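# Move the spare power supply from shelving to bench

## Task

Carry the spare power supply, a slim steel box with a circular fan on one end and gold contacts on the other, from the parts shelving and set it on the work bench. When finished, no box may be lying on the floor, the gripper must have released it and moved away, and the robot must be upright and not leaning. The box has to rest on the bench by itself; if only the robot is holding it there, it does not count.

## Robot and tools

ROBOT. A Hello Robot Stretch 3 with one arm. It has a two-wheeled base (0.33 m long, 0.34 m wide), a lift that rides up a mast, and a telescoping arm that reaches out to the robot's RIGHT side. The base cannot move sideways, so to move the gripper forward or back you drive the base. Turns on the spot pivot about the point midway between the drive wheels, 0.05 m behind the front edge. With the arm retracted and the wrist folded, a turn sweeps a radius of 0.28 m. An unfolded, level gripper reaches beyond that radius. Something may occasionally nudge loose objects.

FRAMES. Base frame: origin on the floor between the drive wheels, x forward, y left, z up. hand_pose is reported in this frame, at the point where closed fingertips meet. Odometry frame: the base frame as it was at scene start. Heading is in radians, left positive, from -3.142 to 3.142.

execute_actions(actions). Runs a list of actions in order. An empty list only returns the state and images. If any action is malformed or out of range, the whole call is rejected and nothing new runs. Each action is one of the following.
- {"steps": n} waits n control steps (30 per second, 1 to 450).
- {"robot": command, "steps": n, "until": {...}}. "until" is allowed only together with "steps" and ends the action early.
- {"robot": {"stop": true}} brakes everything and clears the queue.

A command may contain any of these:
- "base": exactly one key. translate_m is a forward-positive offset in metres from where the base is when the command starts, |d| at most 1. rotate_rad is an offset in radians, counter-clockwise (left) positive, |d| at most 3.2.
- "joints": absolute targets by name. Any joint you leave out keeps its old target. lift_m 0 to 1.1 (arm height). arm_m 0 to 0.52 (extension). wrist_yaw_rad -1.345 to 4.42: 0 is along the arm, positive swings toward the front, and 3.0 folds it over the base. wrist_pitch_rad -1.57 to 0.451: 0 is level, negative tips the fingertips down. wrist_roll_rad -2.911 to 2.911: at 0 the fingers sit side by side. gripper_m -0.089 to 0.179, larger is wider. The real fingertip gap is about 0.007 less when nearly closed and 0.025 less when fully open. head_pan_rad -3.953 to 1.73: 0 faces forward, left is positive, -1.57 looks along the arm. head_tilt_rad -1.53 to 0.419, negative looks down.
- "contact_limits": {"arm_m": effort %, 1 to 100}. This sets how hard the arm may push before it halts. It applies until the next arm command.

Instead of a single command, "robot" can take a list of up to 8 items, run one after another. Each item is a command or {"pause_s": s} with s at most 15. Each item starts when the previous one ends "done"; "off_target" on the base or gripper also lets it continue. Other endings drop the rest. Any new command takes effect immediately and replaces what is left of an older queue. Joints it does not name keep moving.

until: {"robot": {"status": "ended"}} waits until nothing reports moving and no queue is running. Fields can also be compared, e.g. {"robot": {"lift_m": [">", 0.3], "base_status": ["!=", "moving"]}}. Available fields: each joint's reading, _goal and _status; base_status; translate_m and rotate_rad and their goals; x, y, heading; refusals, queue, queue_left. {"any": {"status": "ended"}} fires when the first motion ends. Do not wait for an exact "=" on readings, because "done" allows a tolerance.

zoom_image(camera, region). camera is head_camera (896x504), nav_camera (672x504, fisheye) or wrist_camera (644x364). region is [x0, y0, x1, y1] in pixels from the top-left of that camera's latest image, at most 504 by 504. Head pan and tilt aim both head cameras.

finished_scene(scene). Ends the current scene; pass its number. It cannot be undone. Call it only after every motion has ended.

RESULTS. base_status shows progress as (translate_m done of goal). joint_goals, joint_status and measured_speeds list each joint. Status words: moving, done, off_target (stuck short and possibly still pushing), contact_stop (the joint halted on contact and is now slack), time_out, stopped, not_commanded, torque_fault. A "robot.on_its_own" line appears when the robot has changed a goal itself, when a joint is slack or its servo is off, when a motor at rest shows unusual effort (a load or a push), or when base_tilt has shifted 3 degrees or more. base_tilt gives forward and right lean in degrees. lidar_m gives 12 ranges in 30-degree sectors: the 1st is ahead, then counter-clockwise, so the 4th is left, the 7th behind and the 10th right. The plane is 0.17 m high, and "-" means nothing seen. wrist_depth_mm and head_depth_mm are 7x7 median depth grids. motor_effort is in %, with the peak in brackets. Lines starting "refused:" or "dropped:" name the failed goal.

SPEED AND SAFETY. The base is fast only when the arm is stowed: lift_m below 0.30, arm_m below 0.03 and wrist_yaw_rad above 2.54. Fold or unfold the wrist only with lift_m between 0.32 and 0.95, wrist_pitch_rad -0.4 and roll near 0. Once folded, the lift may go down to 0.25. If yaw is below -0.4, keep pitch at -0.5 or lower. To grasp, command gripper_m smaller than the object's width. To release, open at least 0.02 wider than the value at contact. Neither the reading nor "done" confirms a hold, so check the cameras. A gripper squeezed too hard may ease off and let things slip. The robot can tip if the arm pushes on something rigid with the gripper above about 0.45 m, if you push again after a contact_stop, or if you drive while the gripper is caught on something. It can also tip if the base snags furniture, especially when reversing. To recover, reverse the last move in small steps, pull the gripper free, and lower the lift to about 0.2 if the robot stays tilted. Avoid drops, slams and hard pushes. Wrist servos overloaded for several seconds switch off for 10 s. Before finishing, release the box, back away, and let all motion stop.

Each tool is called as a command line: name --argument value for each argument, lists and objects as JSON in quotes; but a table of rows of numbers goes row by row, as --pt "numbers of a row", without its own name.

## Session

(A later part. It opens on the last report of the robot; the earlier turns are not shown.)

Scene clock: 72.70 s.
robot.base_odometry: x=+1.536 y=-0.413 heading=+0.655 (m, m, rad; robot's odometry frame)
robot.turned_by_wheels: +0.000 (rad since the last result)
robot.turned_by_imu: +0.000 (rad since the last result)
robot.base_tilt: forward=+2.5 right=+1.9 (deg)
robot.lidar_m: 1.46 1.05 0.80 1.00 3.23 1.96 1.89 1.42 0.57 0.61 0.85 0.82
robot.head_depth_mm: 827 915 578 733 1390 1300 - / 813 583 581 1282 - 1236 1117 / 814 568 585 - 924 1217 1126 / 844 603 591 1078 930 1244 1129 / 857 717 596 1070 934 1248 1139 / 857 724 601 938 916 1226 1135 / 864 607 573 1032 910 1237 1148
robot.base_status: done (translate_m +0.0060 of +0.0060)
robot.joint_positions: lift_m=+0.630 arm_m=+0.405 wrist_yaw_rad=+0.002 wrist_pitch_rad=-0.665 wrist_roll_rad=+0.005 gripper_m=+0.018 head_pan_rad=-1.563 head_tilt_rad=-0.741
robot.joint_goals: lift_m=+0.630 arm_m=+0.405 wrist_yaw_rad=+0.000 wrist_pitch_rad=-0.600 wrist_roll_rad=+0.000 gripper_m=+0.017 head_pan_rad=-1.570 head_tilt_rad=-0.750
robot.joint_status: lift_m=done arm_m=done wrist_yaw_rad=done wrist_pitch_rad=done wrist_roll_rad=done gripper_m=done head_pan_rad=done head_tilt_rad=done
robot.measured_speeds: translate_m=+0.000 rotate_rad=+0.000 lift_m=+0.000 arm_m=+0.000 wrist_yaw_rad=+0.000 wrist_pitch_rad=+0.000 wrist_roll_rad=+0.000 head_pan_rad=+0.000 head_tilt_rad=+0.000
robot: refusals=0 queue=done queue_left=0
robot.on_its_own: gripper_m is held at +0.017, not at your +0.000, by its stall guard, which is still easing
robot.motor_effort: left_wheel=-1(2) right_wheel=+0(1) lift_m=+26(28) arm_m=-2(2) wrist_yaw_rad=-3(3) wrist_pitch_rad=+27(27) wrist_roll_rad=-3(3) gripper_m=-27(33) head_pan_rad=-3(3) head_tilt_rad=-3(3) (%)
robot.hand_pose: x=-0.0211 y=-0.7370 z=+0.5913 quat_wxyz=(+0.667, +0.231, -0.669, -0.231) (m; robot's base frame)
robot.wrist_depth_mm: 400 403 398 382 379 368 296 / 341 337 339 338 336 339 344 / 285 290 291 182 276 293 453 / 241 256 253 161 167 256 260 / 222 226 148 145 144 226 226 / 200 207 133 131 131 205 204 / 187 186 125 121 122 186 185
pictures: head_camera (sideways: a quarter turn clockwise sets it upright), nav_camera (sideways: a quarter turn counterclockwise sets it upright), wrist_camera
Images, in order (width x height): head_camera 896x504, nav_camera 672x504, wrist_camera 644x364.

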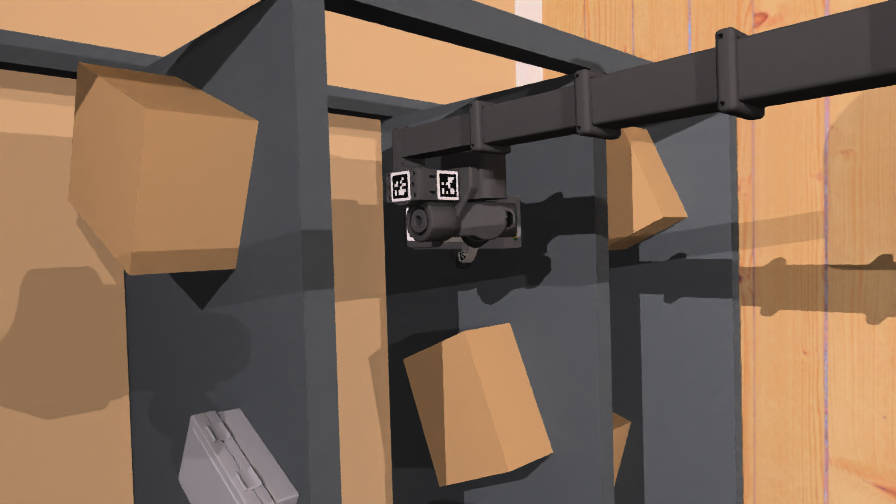

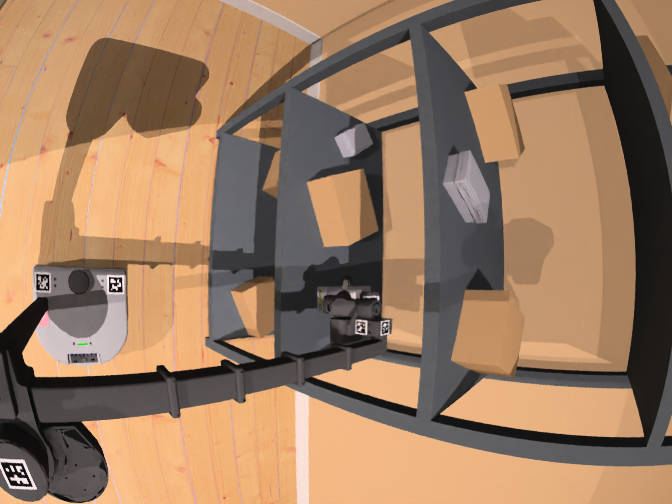

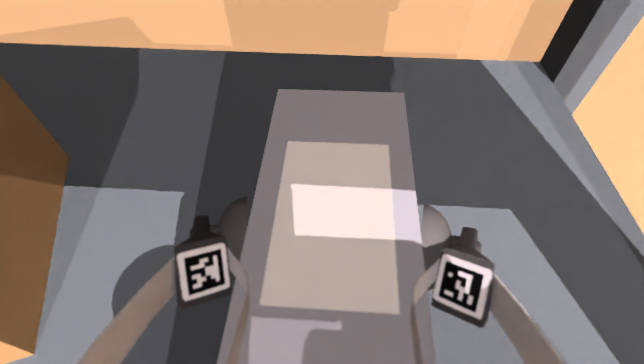

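execute_actions --actions '[]'

Scene clock: 80.67 s.
robot.base_odometry: x=+1.536 y=-0.413 heading=+0.655 (m, m, rad; robot's odometry frame)
robot.turned_by_wheels: +0.000 (rad since the last result)
robot.turned_by_imu: -0.001 (rad since the last result)
robot.base_tilt: forward=+2.5 right=+2.0 (deg)
robot.lidar_m: 1.46 1.05 0.80 0.99 3.22 1.96 1.89 1.42 0.57 0.61 0.85 0.82
robot.head_depth_mm: 827 919 575 731 1388 1296 - / 814 583 581 1287 - 1229 1110 / 816 571 587 - 925 1207 1128 / 842 602 592 1089 926 1237 1126 / 858 716 596 1069 935 1251 1137 / 860 724 599 940 919 1232 1145 / 864 607 573 1028 915 1236 1144
robot.base_status: done (translate_m +0.0060 of +0.0060)
robot.joint_positions: lift_m=+0.630 arm_m=+0.405 wrist_yaw_rad=+0.002 wrist_pitch_rad=-0.665 wrist_roll_rad=+0.005 gripper_m=+0.039 head_pan_rad=-1.563 head_tilt_rad=-0.741
robot.joint_goals: lift_m=+0.630 arm_m=+0.405 wrist_yaw_rad=+0.000 wrist_pitch_rad=-0.600 wrist_roll_rad=+0.000 gripper_m=+0.039 head_pan_rad=-1.570 head_tilt_rad=-0.750
robot.joint_status: lift_m=done arm_m=done wrist_yaw_rad=done wrist_pitch_rad=done wrist_roll_rad=done gripper_m=done head_pan_rad=done head_tilt_rad=done
robot.measured_speeds: translate_m=+0.000 rotate_rad=+0.000 lift_m=+0.000 arm_m=+0.000 wrist_yaw_rad=+0.000 wrist_pitch_rad=+0.000 wrist_roll_rad=+0.000 head_pan_rad=+0.000 head_tilt_rad=+0.000
robot: refusals=0 queue=done queue_left=0
robot.on_its_own: gripper_m is held at +0.039, not at your +0.000, by its stall guard, which is not easing now
robot.motor_effort: left_wheel=-2(2) right_wheel=+0(1) lift_m=+26(26) arm_m=-2(2) wrist_yaw_rad=-3(3) wrist_pitch_rad=+27(27) wrist_roll_rad=-3(3) gripper_m=-19(28) head_pan_rad=-3(3) head_tilt_rad=-3(3) (%)
robot.hand_pose: x=-0.0211 y=-0.7370 z=+0.5913 quat_wxyz=(+0.667, +0.231, -0.669, -0.231) (m; robot's base frame)
robot.wrist_depth_mm: 398 403 389 385 372 368 296 / 338 337 338 341 338 336 343 / 281 289 291 182 273 289 448 / 243 254 255 161 169 255 262 / 223 227 148 145 144 227 226 / 200 208 133 131 131 204 203 / 187 186 125 120 122 186 186
pictures: head_camera (sideways: a quarter turn clockwise sets it upright), nav_camera (sideways: a quarter turn counterclockwise sets it upright), wrist_camera
Images, in order (width x height): head_camera 896x504, nav_camera 672x504, wrist_camera 644x364.

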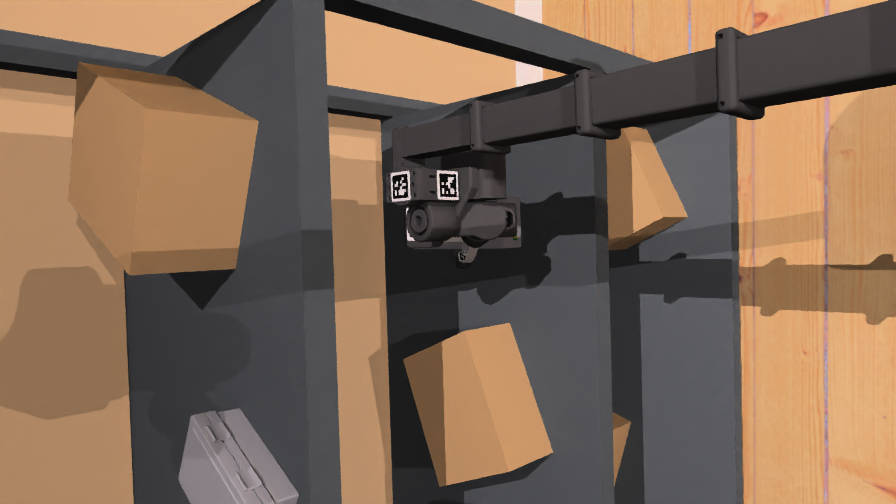

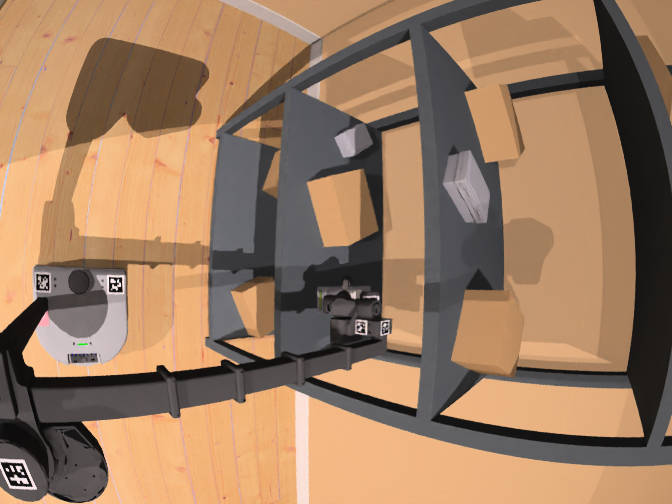

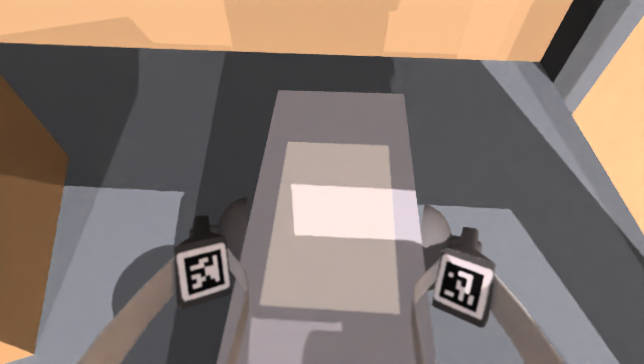

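The grip is stable. Retracting, folding and turning toward the bench.

execute_actions --actions '[{"robot":[{"joints":{"arm_m":0.01,"head_pan_rad":0,"head_tilt_rad":-0.7}},{"base":{"rotate_rad":1.70},"joints":{"lift_m":0.29,"wrist_yaw_rad":2.6,"gripper_m":0.02}}],"steps":450,"until":{"robot":{"status":"ended"}}}]'

Scene clock: 91.10 s.
robot.base_odometry: x=+1.536 y=-0.413 heading=+2.355 (m, m, rad; robot's odometry frame)
robot.turned_by_wheels: +1.700 (rad since the last result)
robot.turned_by_imu: +1.700 (rad since the last result)
robot.base_tilt: forward=+2.5 right=+1.9 (deg)
robot.lidar_m: 3.06 2.87 1.91 1.89 1.27 0.57 0.61 0.82 1.47 1.46 0.94 0.80
robot.head_depth_mm: 1307 1218 1150 1089 1152 1272 1132 / 3108 3268 2282 1815 1509 1312 1139 / 3139 3320 2407 1886 1543 1308 1145 / 3171 3383 2388 1901 1553 1314 1146 / 3216 3256 2453 1884 1551 1330 1149 / 3297 3435 2467 1912 1568 1331 1162 / 3295 3433 2481 1930 1581 1338 1152
robot.base_status: done (rotate_rad +1.6998 of +1.7000)
robot.joint_positions: lift_m=+0.290 arm_m=+0.010 wrist_yaw_rad=+2.597 wrist_pitch_rad=-0.665 wrist_roll_rad=+0.003 gripper_m=+0.036 head_pan_rad=-0.007 head_tilt_rad=-0.705
robot.joint_goals: lift_m=+0.290 arm_m=+0.010 wrist_yaw_rad=+2.600 wrist_pitch_rad=-0.600 wrist_roll_rad=+0.000 gripper_m=+0.035 head_pan_rad=+0.000 head_tilt_rad=-0.700
robot.joint_status: lift_m=done arm_m=done wrist_yaw_rad=done wrist_pitch_rad=done wrist_roll_rad=done gripper_m=done head_pan_rad=done head_tilt_rad=done
robot.measured_speeds: translate_m=+0.000 rotate_rad=+0.000 lift_m=+0.000 arm_m=+0.000 wrist_yaw_rad=+0.000 wrist_pitch_rad=+0.000 wrist_roll_rad=+0.000 head_pan_rad=+0.000 head_tilt_rad=+0.000
robot: refusals=0 queue=done queue_left=0
robot.on_its_own: gripper_m is held at +0.035, not at your +0.020, by its stall guard, which is still easing
robot.motor_effort: left_wheel=-4(7) right_wheel=+2(5) lift_m=+22(24) arm_m=-2(2) wrist_yaw_rad=+3(10) wrist_pitch_rad=+27(27) wrist_roll_rad=-2(3) gripper_m=-20(89) head_pan_rad=+4(43) head_tilt_rad=+1(2) (%)
robot.hand_pose: x=+0.0755 y=+0.0045 z=+0.2515 quat_wxyz=(+0.402, +0.706, +0.042, +0.581) (m; robot's base frame)
robot.wrist_depth_mm: 812 808 821 814 797 802 791 / 671 683 689 673 678 667 678 / 578 587 599 182 542 577 576 / - 522 513 161 167 503 506 / - - 145 145 145 453 452 / - - 131 131 131 405 409 / - - 120 120 122 374 371
pictures: head_camera (sideways: a quarter turn clockwise sets it upright), nav_camera (sideways: a quarter turn counterclockwise sets it upright), wrist_camera
Images, in order (width x height): head_camera 896x504, nav_camera 672x504, wrist_camera 644x364.

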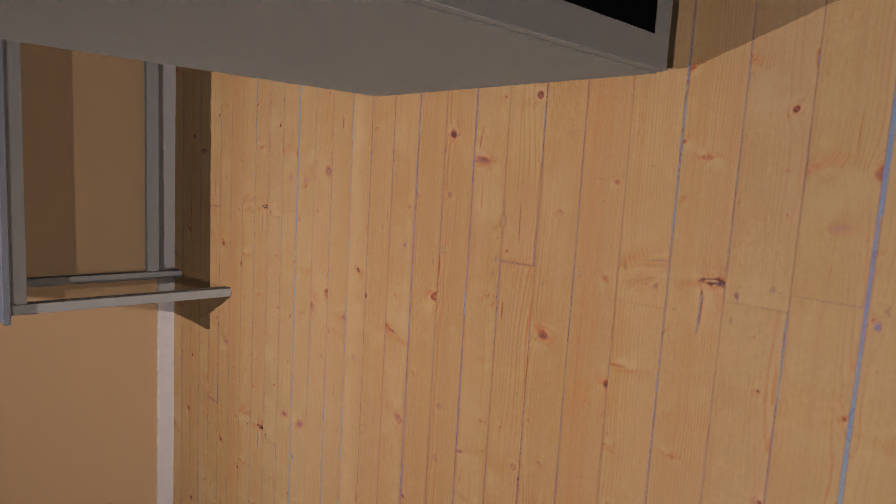

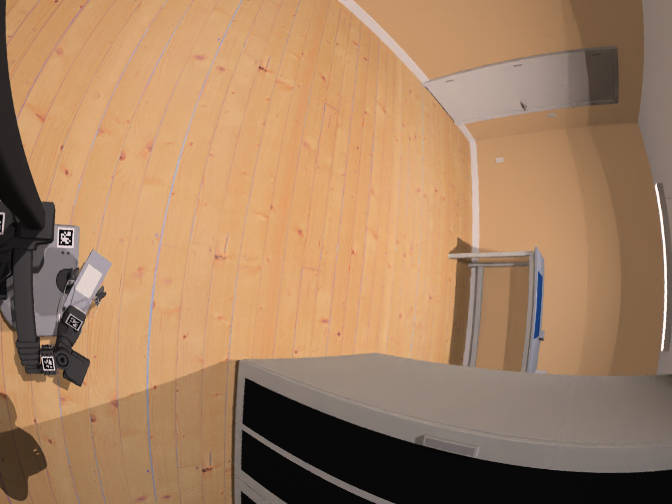

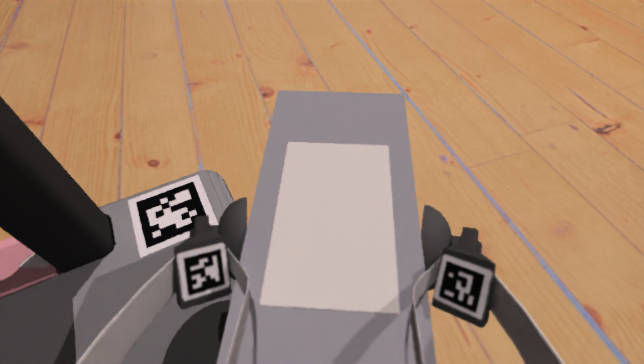

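execute_actions --actions '[{"robot":{"base":{"translate_m":1.0}},"steps":300,"until":{"robot":{"x":["<",1.03]}}},{"robot":{"base":{"translate_m":1.0}},"steps":300,"until":{"robot":{"x":["<",0.515]}}},{"robot":[{"base":{"translate_m":1.0}},{"base":{"rotate_rad":1.3},"joints":{"lift_m":1.03,"wrist_yaw_rad":0,"head_pan_rad":-1.57,"head_tilt_rad":-0.6}}],"steps":450,"until":{"robot":{"status":"ended"}}}]'

Scene clock: 113.17 s.
robot.base_odometry: x=-0.197 y=+1.324 heading=-2.628 (m, m, rad; robot's odometry frame)
robot.turned_by_wheels: +1.300 (rad since the last result)
robot.turned_by_imu: +1.309 (rad since the last result)
robot.base_tilt: forward=+2.5 right=+1.9 (deg)
robot.lidar_m: 1.89 1.95 2.41 2.96 1.01 0.89 1.78 1.31 1.30 1.20 0.59 1.72
robot.head_depth_mm: 1135 1209 - - - - 1147 / 1125 1211 967 - - - 1118 / 1117 1198 947 - - - 1149 / 1098 1187 880 653 410 1332 1184 / 1090 1181 866 657 1647 1401 1200 / 1073 1178 879 639 1610 1402 1141 / 1068 1170 894 645 729 1321 1205
robot.base_status: done (rotate_rad +1.2998 of +1.3000)
robot.joint_positions: lift_m=+1.030 arm_m=+0.010 wrist_yaw_rad=+0.003 wrist_pitch_rad=-0.666 wrist_roll_rad=+0.003 gripper_m=+0.039 head_pan_rad=-1.563 head_tilt_rad=-0.606
robot.joint_goals: lift_m=+1.030 arm_m=+0.010 wrist_yaw_rad=+0.000 wrist_pitch_rad=-0.600 wrist_roll_rad=+0.000 gripper_m=+0.038 head_pan_rad=-1.570 head_tilt_rad=-0.600
robot.joint_status: lift_m=done arm_m=done wrist_yaw_rad=done wrist_pitch_rad=done wrist_roll_rad=done gripper_m=done head_pan_rad=done head_tilt_rad=done
robot.measured_speeds: translate_m=+0.000 rotate_rad=+0.000 lift_m=+0.000 arm_m=+0.000 wrist_yaw_rad=+0.000 wrist_pitch_rad=+0.000 wrist_roll_rad=+0.000 head_pan_rad=+0.000 head_tilt_rad=+0.000
robot: refusals=0 queue=done queue_left=0
robot.on_its_own: gripper_m is held at +0.038, not at your +0.020, by its stall guard, which is not easing now
robot.motor_effort: left_wheel=-4(11) right_wheel=+2(7) lift_m=+26(27) arm_m=-2(3) wrist_yaw_rad=-3(7) wrist_pitch_rad=+28(28) wrist_roll_rad=-1(1) gripper_m=-19(21) head_pan_rad=-3(47) head_tilt_rad=+2(9) (%)
robot.hand_pose: x=-0.0211 y=-0.3418 z=+0.9911 quat_wxyz=(+0.668, +0.232, -0.669, -0.231) (m; robot's base frame)
robot.wrist_depth_mm: - 443 441 449 454 448 443 / 377 373 374 376 373 371 376 / 344 346 349 183 349 439 449 / - 509 - 162 169 - - / - 631 148 144 144 - - / - - 133 131 131 - - / - - 125 120 122 - -
pictures: head_camera (sideways: a quarter turn clockwise sets it upright), nav_camera (sideways: a quarter turn counterclockwise sets it upright), wrist_camera
Images, in order (width x height): head_camera 896x504, nav_camera 672x504, wrist_camera 644x364.

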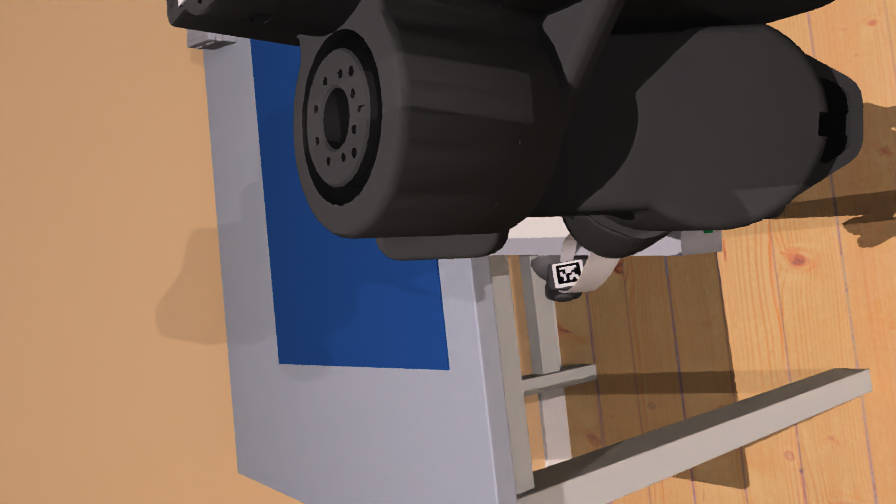

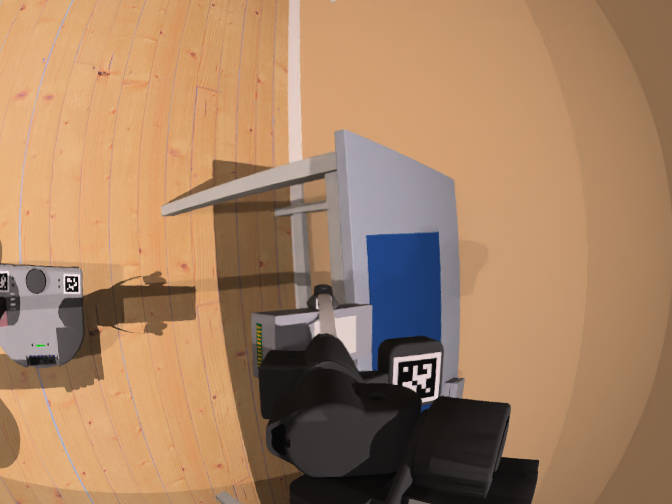

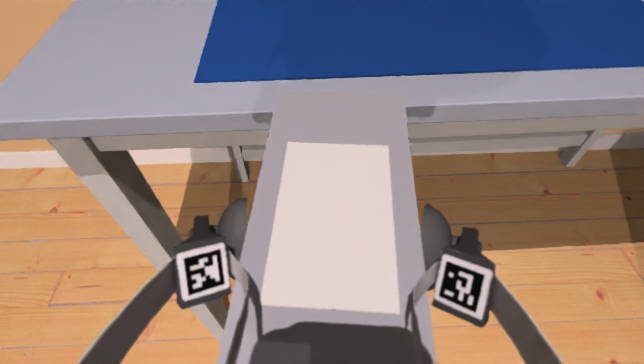

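execute_actions --actions '[{"robot":[{"joints":{"arm_m":0.42,"lift_m":1.01}},{"joints":{"lift_m":0.972}}],"steps":450,"until":{"robot":{"status":"ended"}}}]'

Scene clock: 121.43 s.
robot.base_odometry: x=-0.197 y=+1.324 heading=-2.628 (m, m, rad; robot's odometry frame)
robot.turned_by_wheels: +0.000 (rad since the last result)
robot.turned_by_imu: -0.002 (rad since the last result)
robot.base_tilt: forward=+2.5 right=+1.8 (deg)
robot.lidar_m: 1.89 1.95 2.41 2.96 1.01 0.89 1.77 1.31 1.30 1.21 0.59 1.72
robot.head_depth_mm: 1137 1223 - 691 1659 1374 1173 / 1126 - 820 670 1628 1380 1178 / 1105 - 770 675 1632 1384 1178 / 1095 1187 778 655 1609 1395 1193 / 1090 1183 869 659 1638 1407 1192 / 1075 1177 885 643 1617 1406 1138 / 1063 1171 893 646 730 1327 1203
robot.base_status: done (rotate_rad +1.2998 of +1.3000)
robot.joint_positions: lift_m=+0.974 arm_m=+0.420 wrist_yaw_rad=+0.001 wrist_pitch_rad=-0.640 wrist_roll_rad=+0.007 gripper_m=+0.039 head_pan_rad=-1.563 head_tilt_rad=-0.605
robot.joint_goals: lift_m=+0.974 arm_m=+0.420 wrist_yaw_rad=+0.000 wrist_pitch_rad=-0.600 wrist_roll_rad=+0.000 gripper_m=+0.038 head_pan_rad=-1.570 head_tilt_rad=-0.600
robot.joint_status: lift_m=contact_stop arm_m=done wrist_yaw_rad=done wrist_pitch_rad=done wrist_roll_rad=done gripper_m=done head_pan_rad=done head_tilt_rad=done
robot.measured_speeds: translate_m=+0.000 rotate_rad=+0.000 lift_m=+0.001 arm_m=+0.000 wrist_yaw_rad=+0.000 wrist_pitch_rad=+0.072 wrist_roll_rad=+0.000 head_pan_rad=+0.000 head_tilt_rad=+0.000
robot: refusals=0 queue=dropped queue_left=0
robot.on_its_own: gripper_m is held at +0.038, not at your +0.020, by its stall guard, which is not easing now; lift_m is slack since a contact_stop, until your next command for it
robot.motor_effort: left_wheel=-4(5) right_wheel=+1(4) lift_m=+17(27) arm_m=+3(1) wrist_yaw_rad=-1(3) wrist_pitch_rad=+15(28) wrist_roll_rad=-4(5) gripper_m=-19(20) head_pan_rad=-3(3) head_tilt_rad=+2(2) (%)
robot.hand_pose: x=-0.0213 y=-0.7556 z=+0.9406 quat_wxyz=(+0.669, +0.222, -0.673, -0.223) (m; robot's base frame)
robot.wrist_depth_mm: 366 366 358 362 360 357 355 / 300 297 295 299 295 294 294 / 255 250 250 190 237 251 249 / 219 219 219 165 207 217 217 / 193 193 149 145 146 193 193 / 173 174 133 131 131 174 171 / 157 157 123 119 121 156 156
pictures: head_camera (sideways: a quarter turn clockwise sets it upright), nav_camera (sideways: a quarter turn counterclockwise sets it upright), wrist_camera
Images, in order (width x height): head_camera 896x504, nav_camera 672x504, wrist_camera 644x364.

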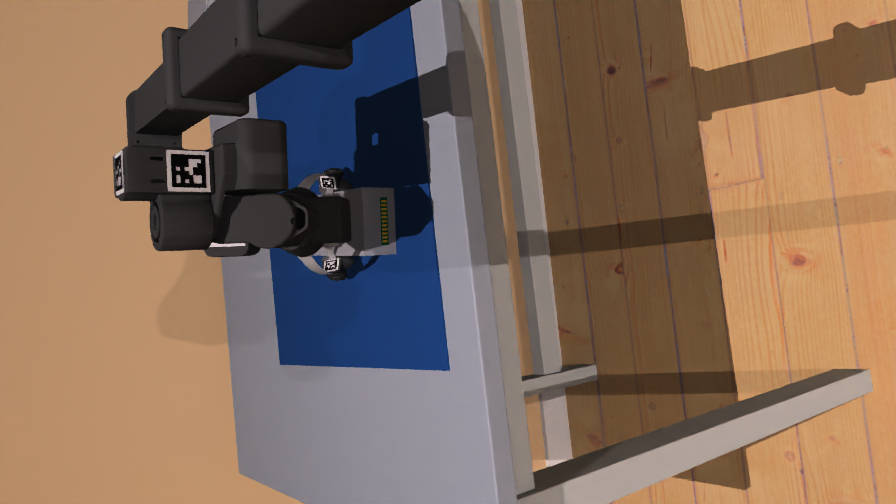

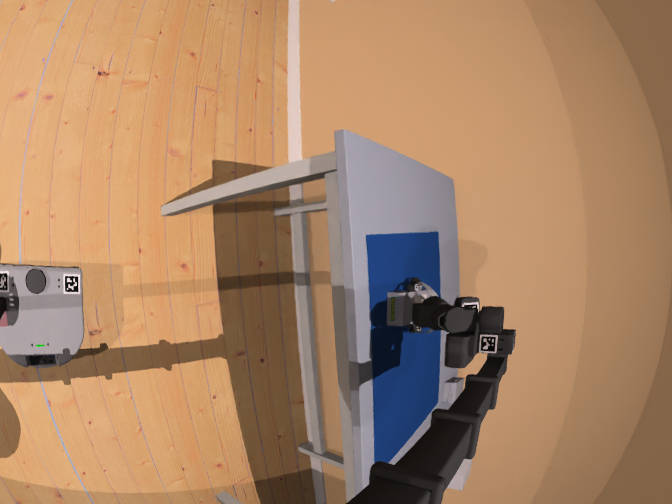

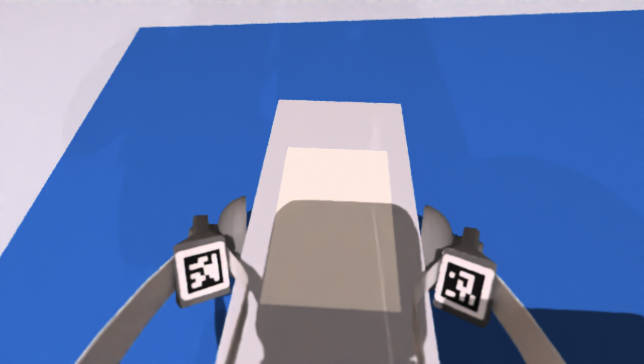

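execute_actions --actions '[{"robot":[{"joints":{"gripper_m":0.14}},{"joints":{"lift_m":1.02,"arm_m":0.0,"head_pan_rad":1.7,"head_tilt_rad":-0.4}}],"steps":450,"until":{"robot":{"arm_m":["<",0.2]}}},{"robot":{"base":{"translate_m":0.2}},"steps":450,"until":{"robot":{"status":"ended"}}}]'

Scene clock: 131.63 s.
robot.base_odometry: x=-0.371 y=+1.226 heading=-2.628 (m, m, rad; robot's odometry frame)
robot.turned_by_wheels: +0.000 (rad since the last result)
robot.turned_by_imu: +0.000 (rad since the last result)
robot.base_tilt: forward=+2.5 right=+1.9 (deg)
robot.lidar_m: 1.69 1.75 2.23 2.98 1.32 1.06 1.84 1.48 1.27 0.53 1.32 1.69
robot.head_depth_mm: 2876 3095 3406 2871 2072 1593 1305 / 2875 3098 3371 2896 2081 1627 1317 / 2922 3076 3400 2976 2065 1624 1323 / 2882 3154 3391 2987 2088 1622 1326 / 2897 3074 3319 3066 2221 1585 1333 / 2843 3084 - - - - - / 2889 3122 - - - - -
robot.base_status: done (translate_m +0.2000 of +0.2000)
robot.joint_positions: lift_m=+1.020 arm_m=+0.003 wrist_yaw_rad=+0.001 wrist_pitch_rad=-0.615 wrist_roll_rad=+0.003 gripper_m=+0.140 head_pan_rad=+1.693 head_tilt_rad=-0.408
robot.joint_goals: lift_m=+1.020 arm_m=+0.000 wrist_yaw_rad=+0.000 wrist_pitch_rad=-0.600 wrist_roll_rad=+0.000 gripper_m=+0.140 head_pan_rad=+1.700 head_tilt_rad=-0.400
robot.joint_status: lift_m=done arm_m=done wrist_yaw_rad=done wrist_pitch_rad=done wrist_roll_rad=done gripper_m=done head_pan_rad=done head_tilt_rad=done
robot.measured_speeds: translate_m=+0.000 rotate_rad=+0.000 lift_m=+0.000 arm_m=+0.000 wrist_yaw_rad=+0.000 wrist_pitch_rad=+0.000 wrist_roll_rad=+0.000 head_pan_rad=+0.000 head_tilt_rad=+0.000
robot: refusals=0 queue=done queue_left=0
robot.motor_effort: left_wheel=-2(4) right_wheel=+0(5) lift_m=+22(22) arm_m=-2(3) wrist_yaw_rad=-2(1) wrist_pitch_rad=+7(17) wrist_roll_rad=-2(5) gripper_m=+0(82) head_pan_rad=+4(47) head_tilt_rad=+3(13) (%)
robot.hand_pose: x=-0.0213 y=-0.3436 z=+0.9911 quat_wxyz=(+0.673, +0.214, -0.675, -0.214) (m; robot's base frame)
robot.wrist_depth_mm: - - 522 491 490 423 489 / - - 403 399 405 402 396 / - - 336 343 349 351 356 / - - - - - - - / - - - - - - - / - - - - - - - / - - - - - - -
pictures: head_camera (sideways: a quarter turn clockwise sets it upright), nav_camera (sideways: a quarter turn counterclockwise sets it upright), wrist_camera
Images, in order (width x height): head_camera 896x504, nav_camera 672x504, wrist_camera 644x364.

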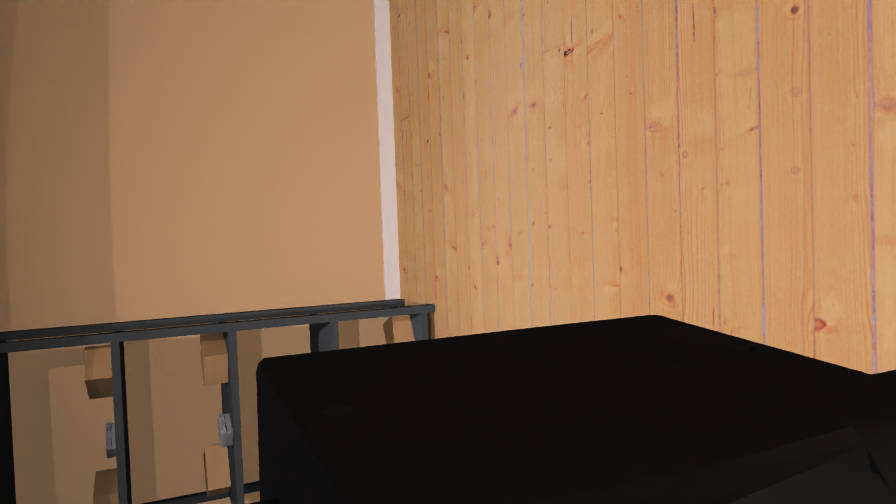

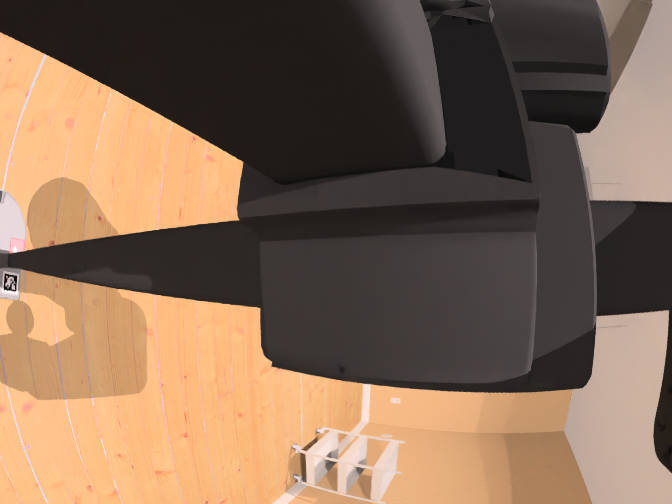

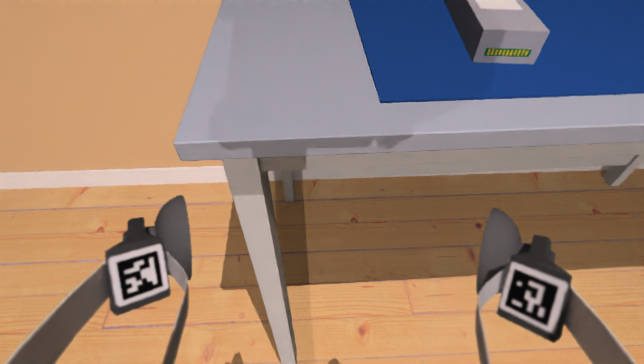

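execute_actions --actions '[{"robot":{"base":{"rotate_rad":0.7},"joints":{"head_pan_rad":1.2}},"steps":450,"until":{"robot":{"status":"ended"}}}]'

Scene clock: 145.03 s.
robot.base_odometry: x=-0.371 y=+1.226 heading=-1.929 (m, m, rad; robot's odometry frame)
robot.turned_by_wheels: +0.700 (rad since the last result)
robot.turned_by_imu: +0.700 (rad since the last result)
robot.base_tilt: forward=+2.5 right=+1.9 (deg)
robot.lidar_m: 1.82 2.30 3.01 1.11 1.06 2.06 1.48 1.21 0.53 1.39 1.74 1.69
robot.head_depth_mm: 2749 2971 3252 2858 2067 1598 1313 / 2801 3079 3286 2918 2054 1614 1318 / 2818 3061 3342 2972 2098 1635 1327 / 2948 3127 3387 2978 2098 1635 1322 / 3000 3228 3423 3065 2131 1639 1337 / 3060 3319 3528 1848 1908 1663 1345 / 1401 1428 1457 1488 1516 1531 1353
robot.base_status: done (rotate_rad +0.6998 of +0.7000)
robot.joint_positions: lift_m=+1.020 arm_m=+0.003 wrist_yaw_rad=+0.001 wrist_pitch_rad=-0.615 wrist_roll_rad=+0.003 gripper_m=+0.140 head_pan_rad=+1.207 head_tilt_rad=-0.408
robot.joint_goals: lift_m=+1.020 arm_m=+0.000 wrist_yaw_rad=+0.000 wrist_pitch_rad=-0.600 wrist_roll_rad=+0.000 gripper_m=+0.140 head_pan_rad=+1.200 head_tilt_rad=-0.400
robot.joint_status: lift_m=done arm_m=done wrist_yaw_rad=done wrist_pitch_rad=done wrist_roll_rad=done gripper_m=done head_pan_rad=done head_tilt_rad=done
robot.measured_speeds: translate_m=+0.000 rotate_rad=+0.000 lift_m=+0.000 arm_m=+0.000 wrist_yaw_rad=+0.000 wrist_pitch_rad=+0.000 wrist_roll_rad=+0.000 head_pan_rad=+0.000 head_tilt_rad=+0.000
robot: refusals=0 queue=done queue_left=0
robot.motor_effort: left_wheel=-3(8) right_wheel=+2(4) lift_m=+22(22) arm_m=-2(3) wrist_yaw_rad=-2(1) wrist_pitch_rad=+7(6) wrist_roll_rad=-2(2) gripper_m=+0(0) head_pan_rad=-3(34) head_tilt_rad=+3(2) (%)
robot.hand_pose: x=-0.0213 y=-0.3436 z=+0.9911 quat_wxyz=(+0.673, +0.214, -0.675, -0.214) (m; robot's base frame)
robot.wrist_depth_mm: - - - - - 960 846 / - - - - - - 440 / - - - - - - 351 / - - - - - - 292 / - - - - - - 332 / - - - - - - - / - - - - - - -
pictures: head_camera (sideways: a quarter turn clockwise sets it upright), nav_camera (sideways: a quarter turn counterclockwise sets it upright), wrist_camera
Images, in order (width x height): head_camera 896x504, nav_camera 672x504, wrist_camera 644x364.

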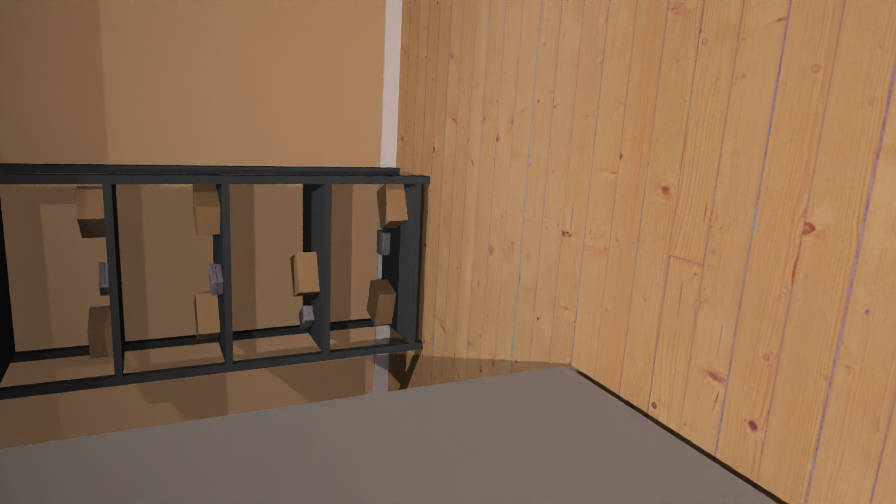

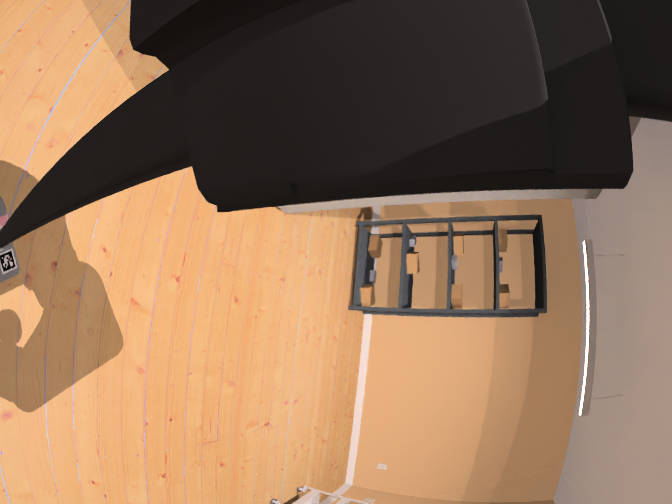

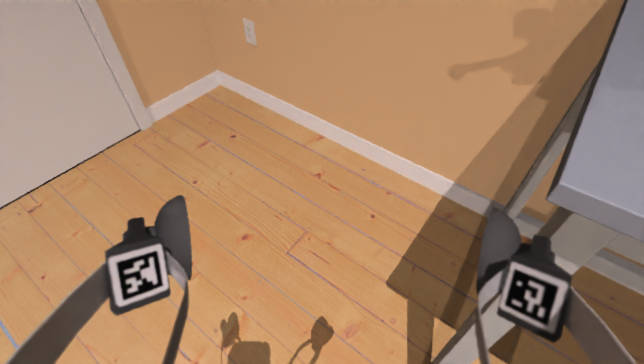

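finished_scene --scene 1

The scene is finished: the task was done.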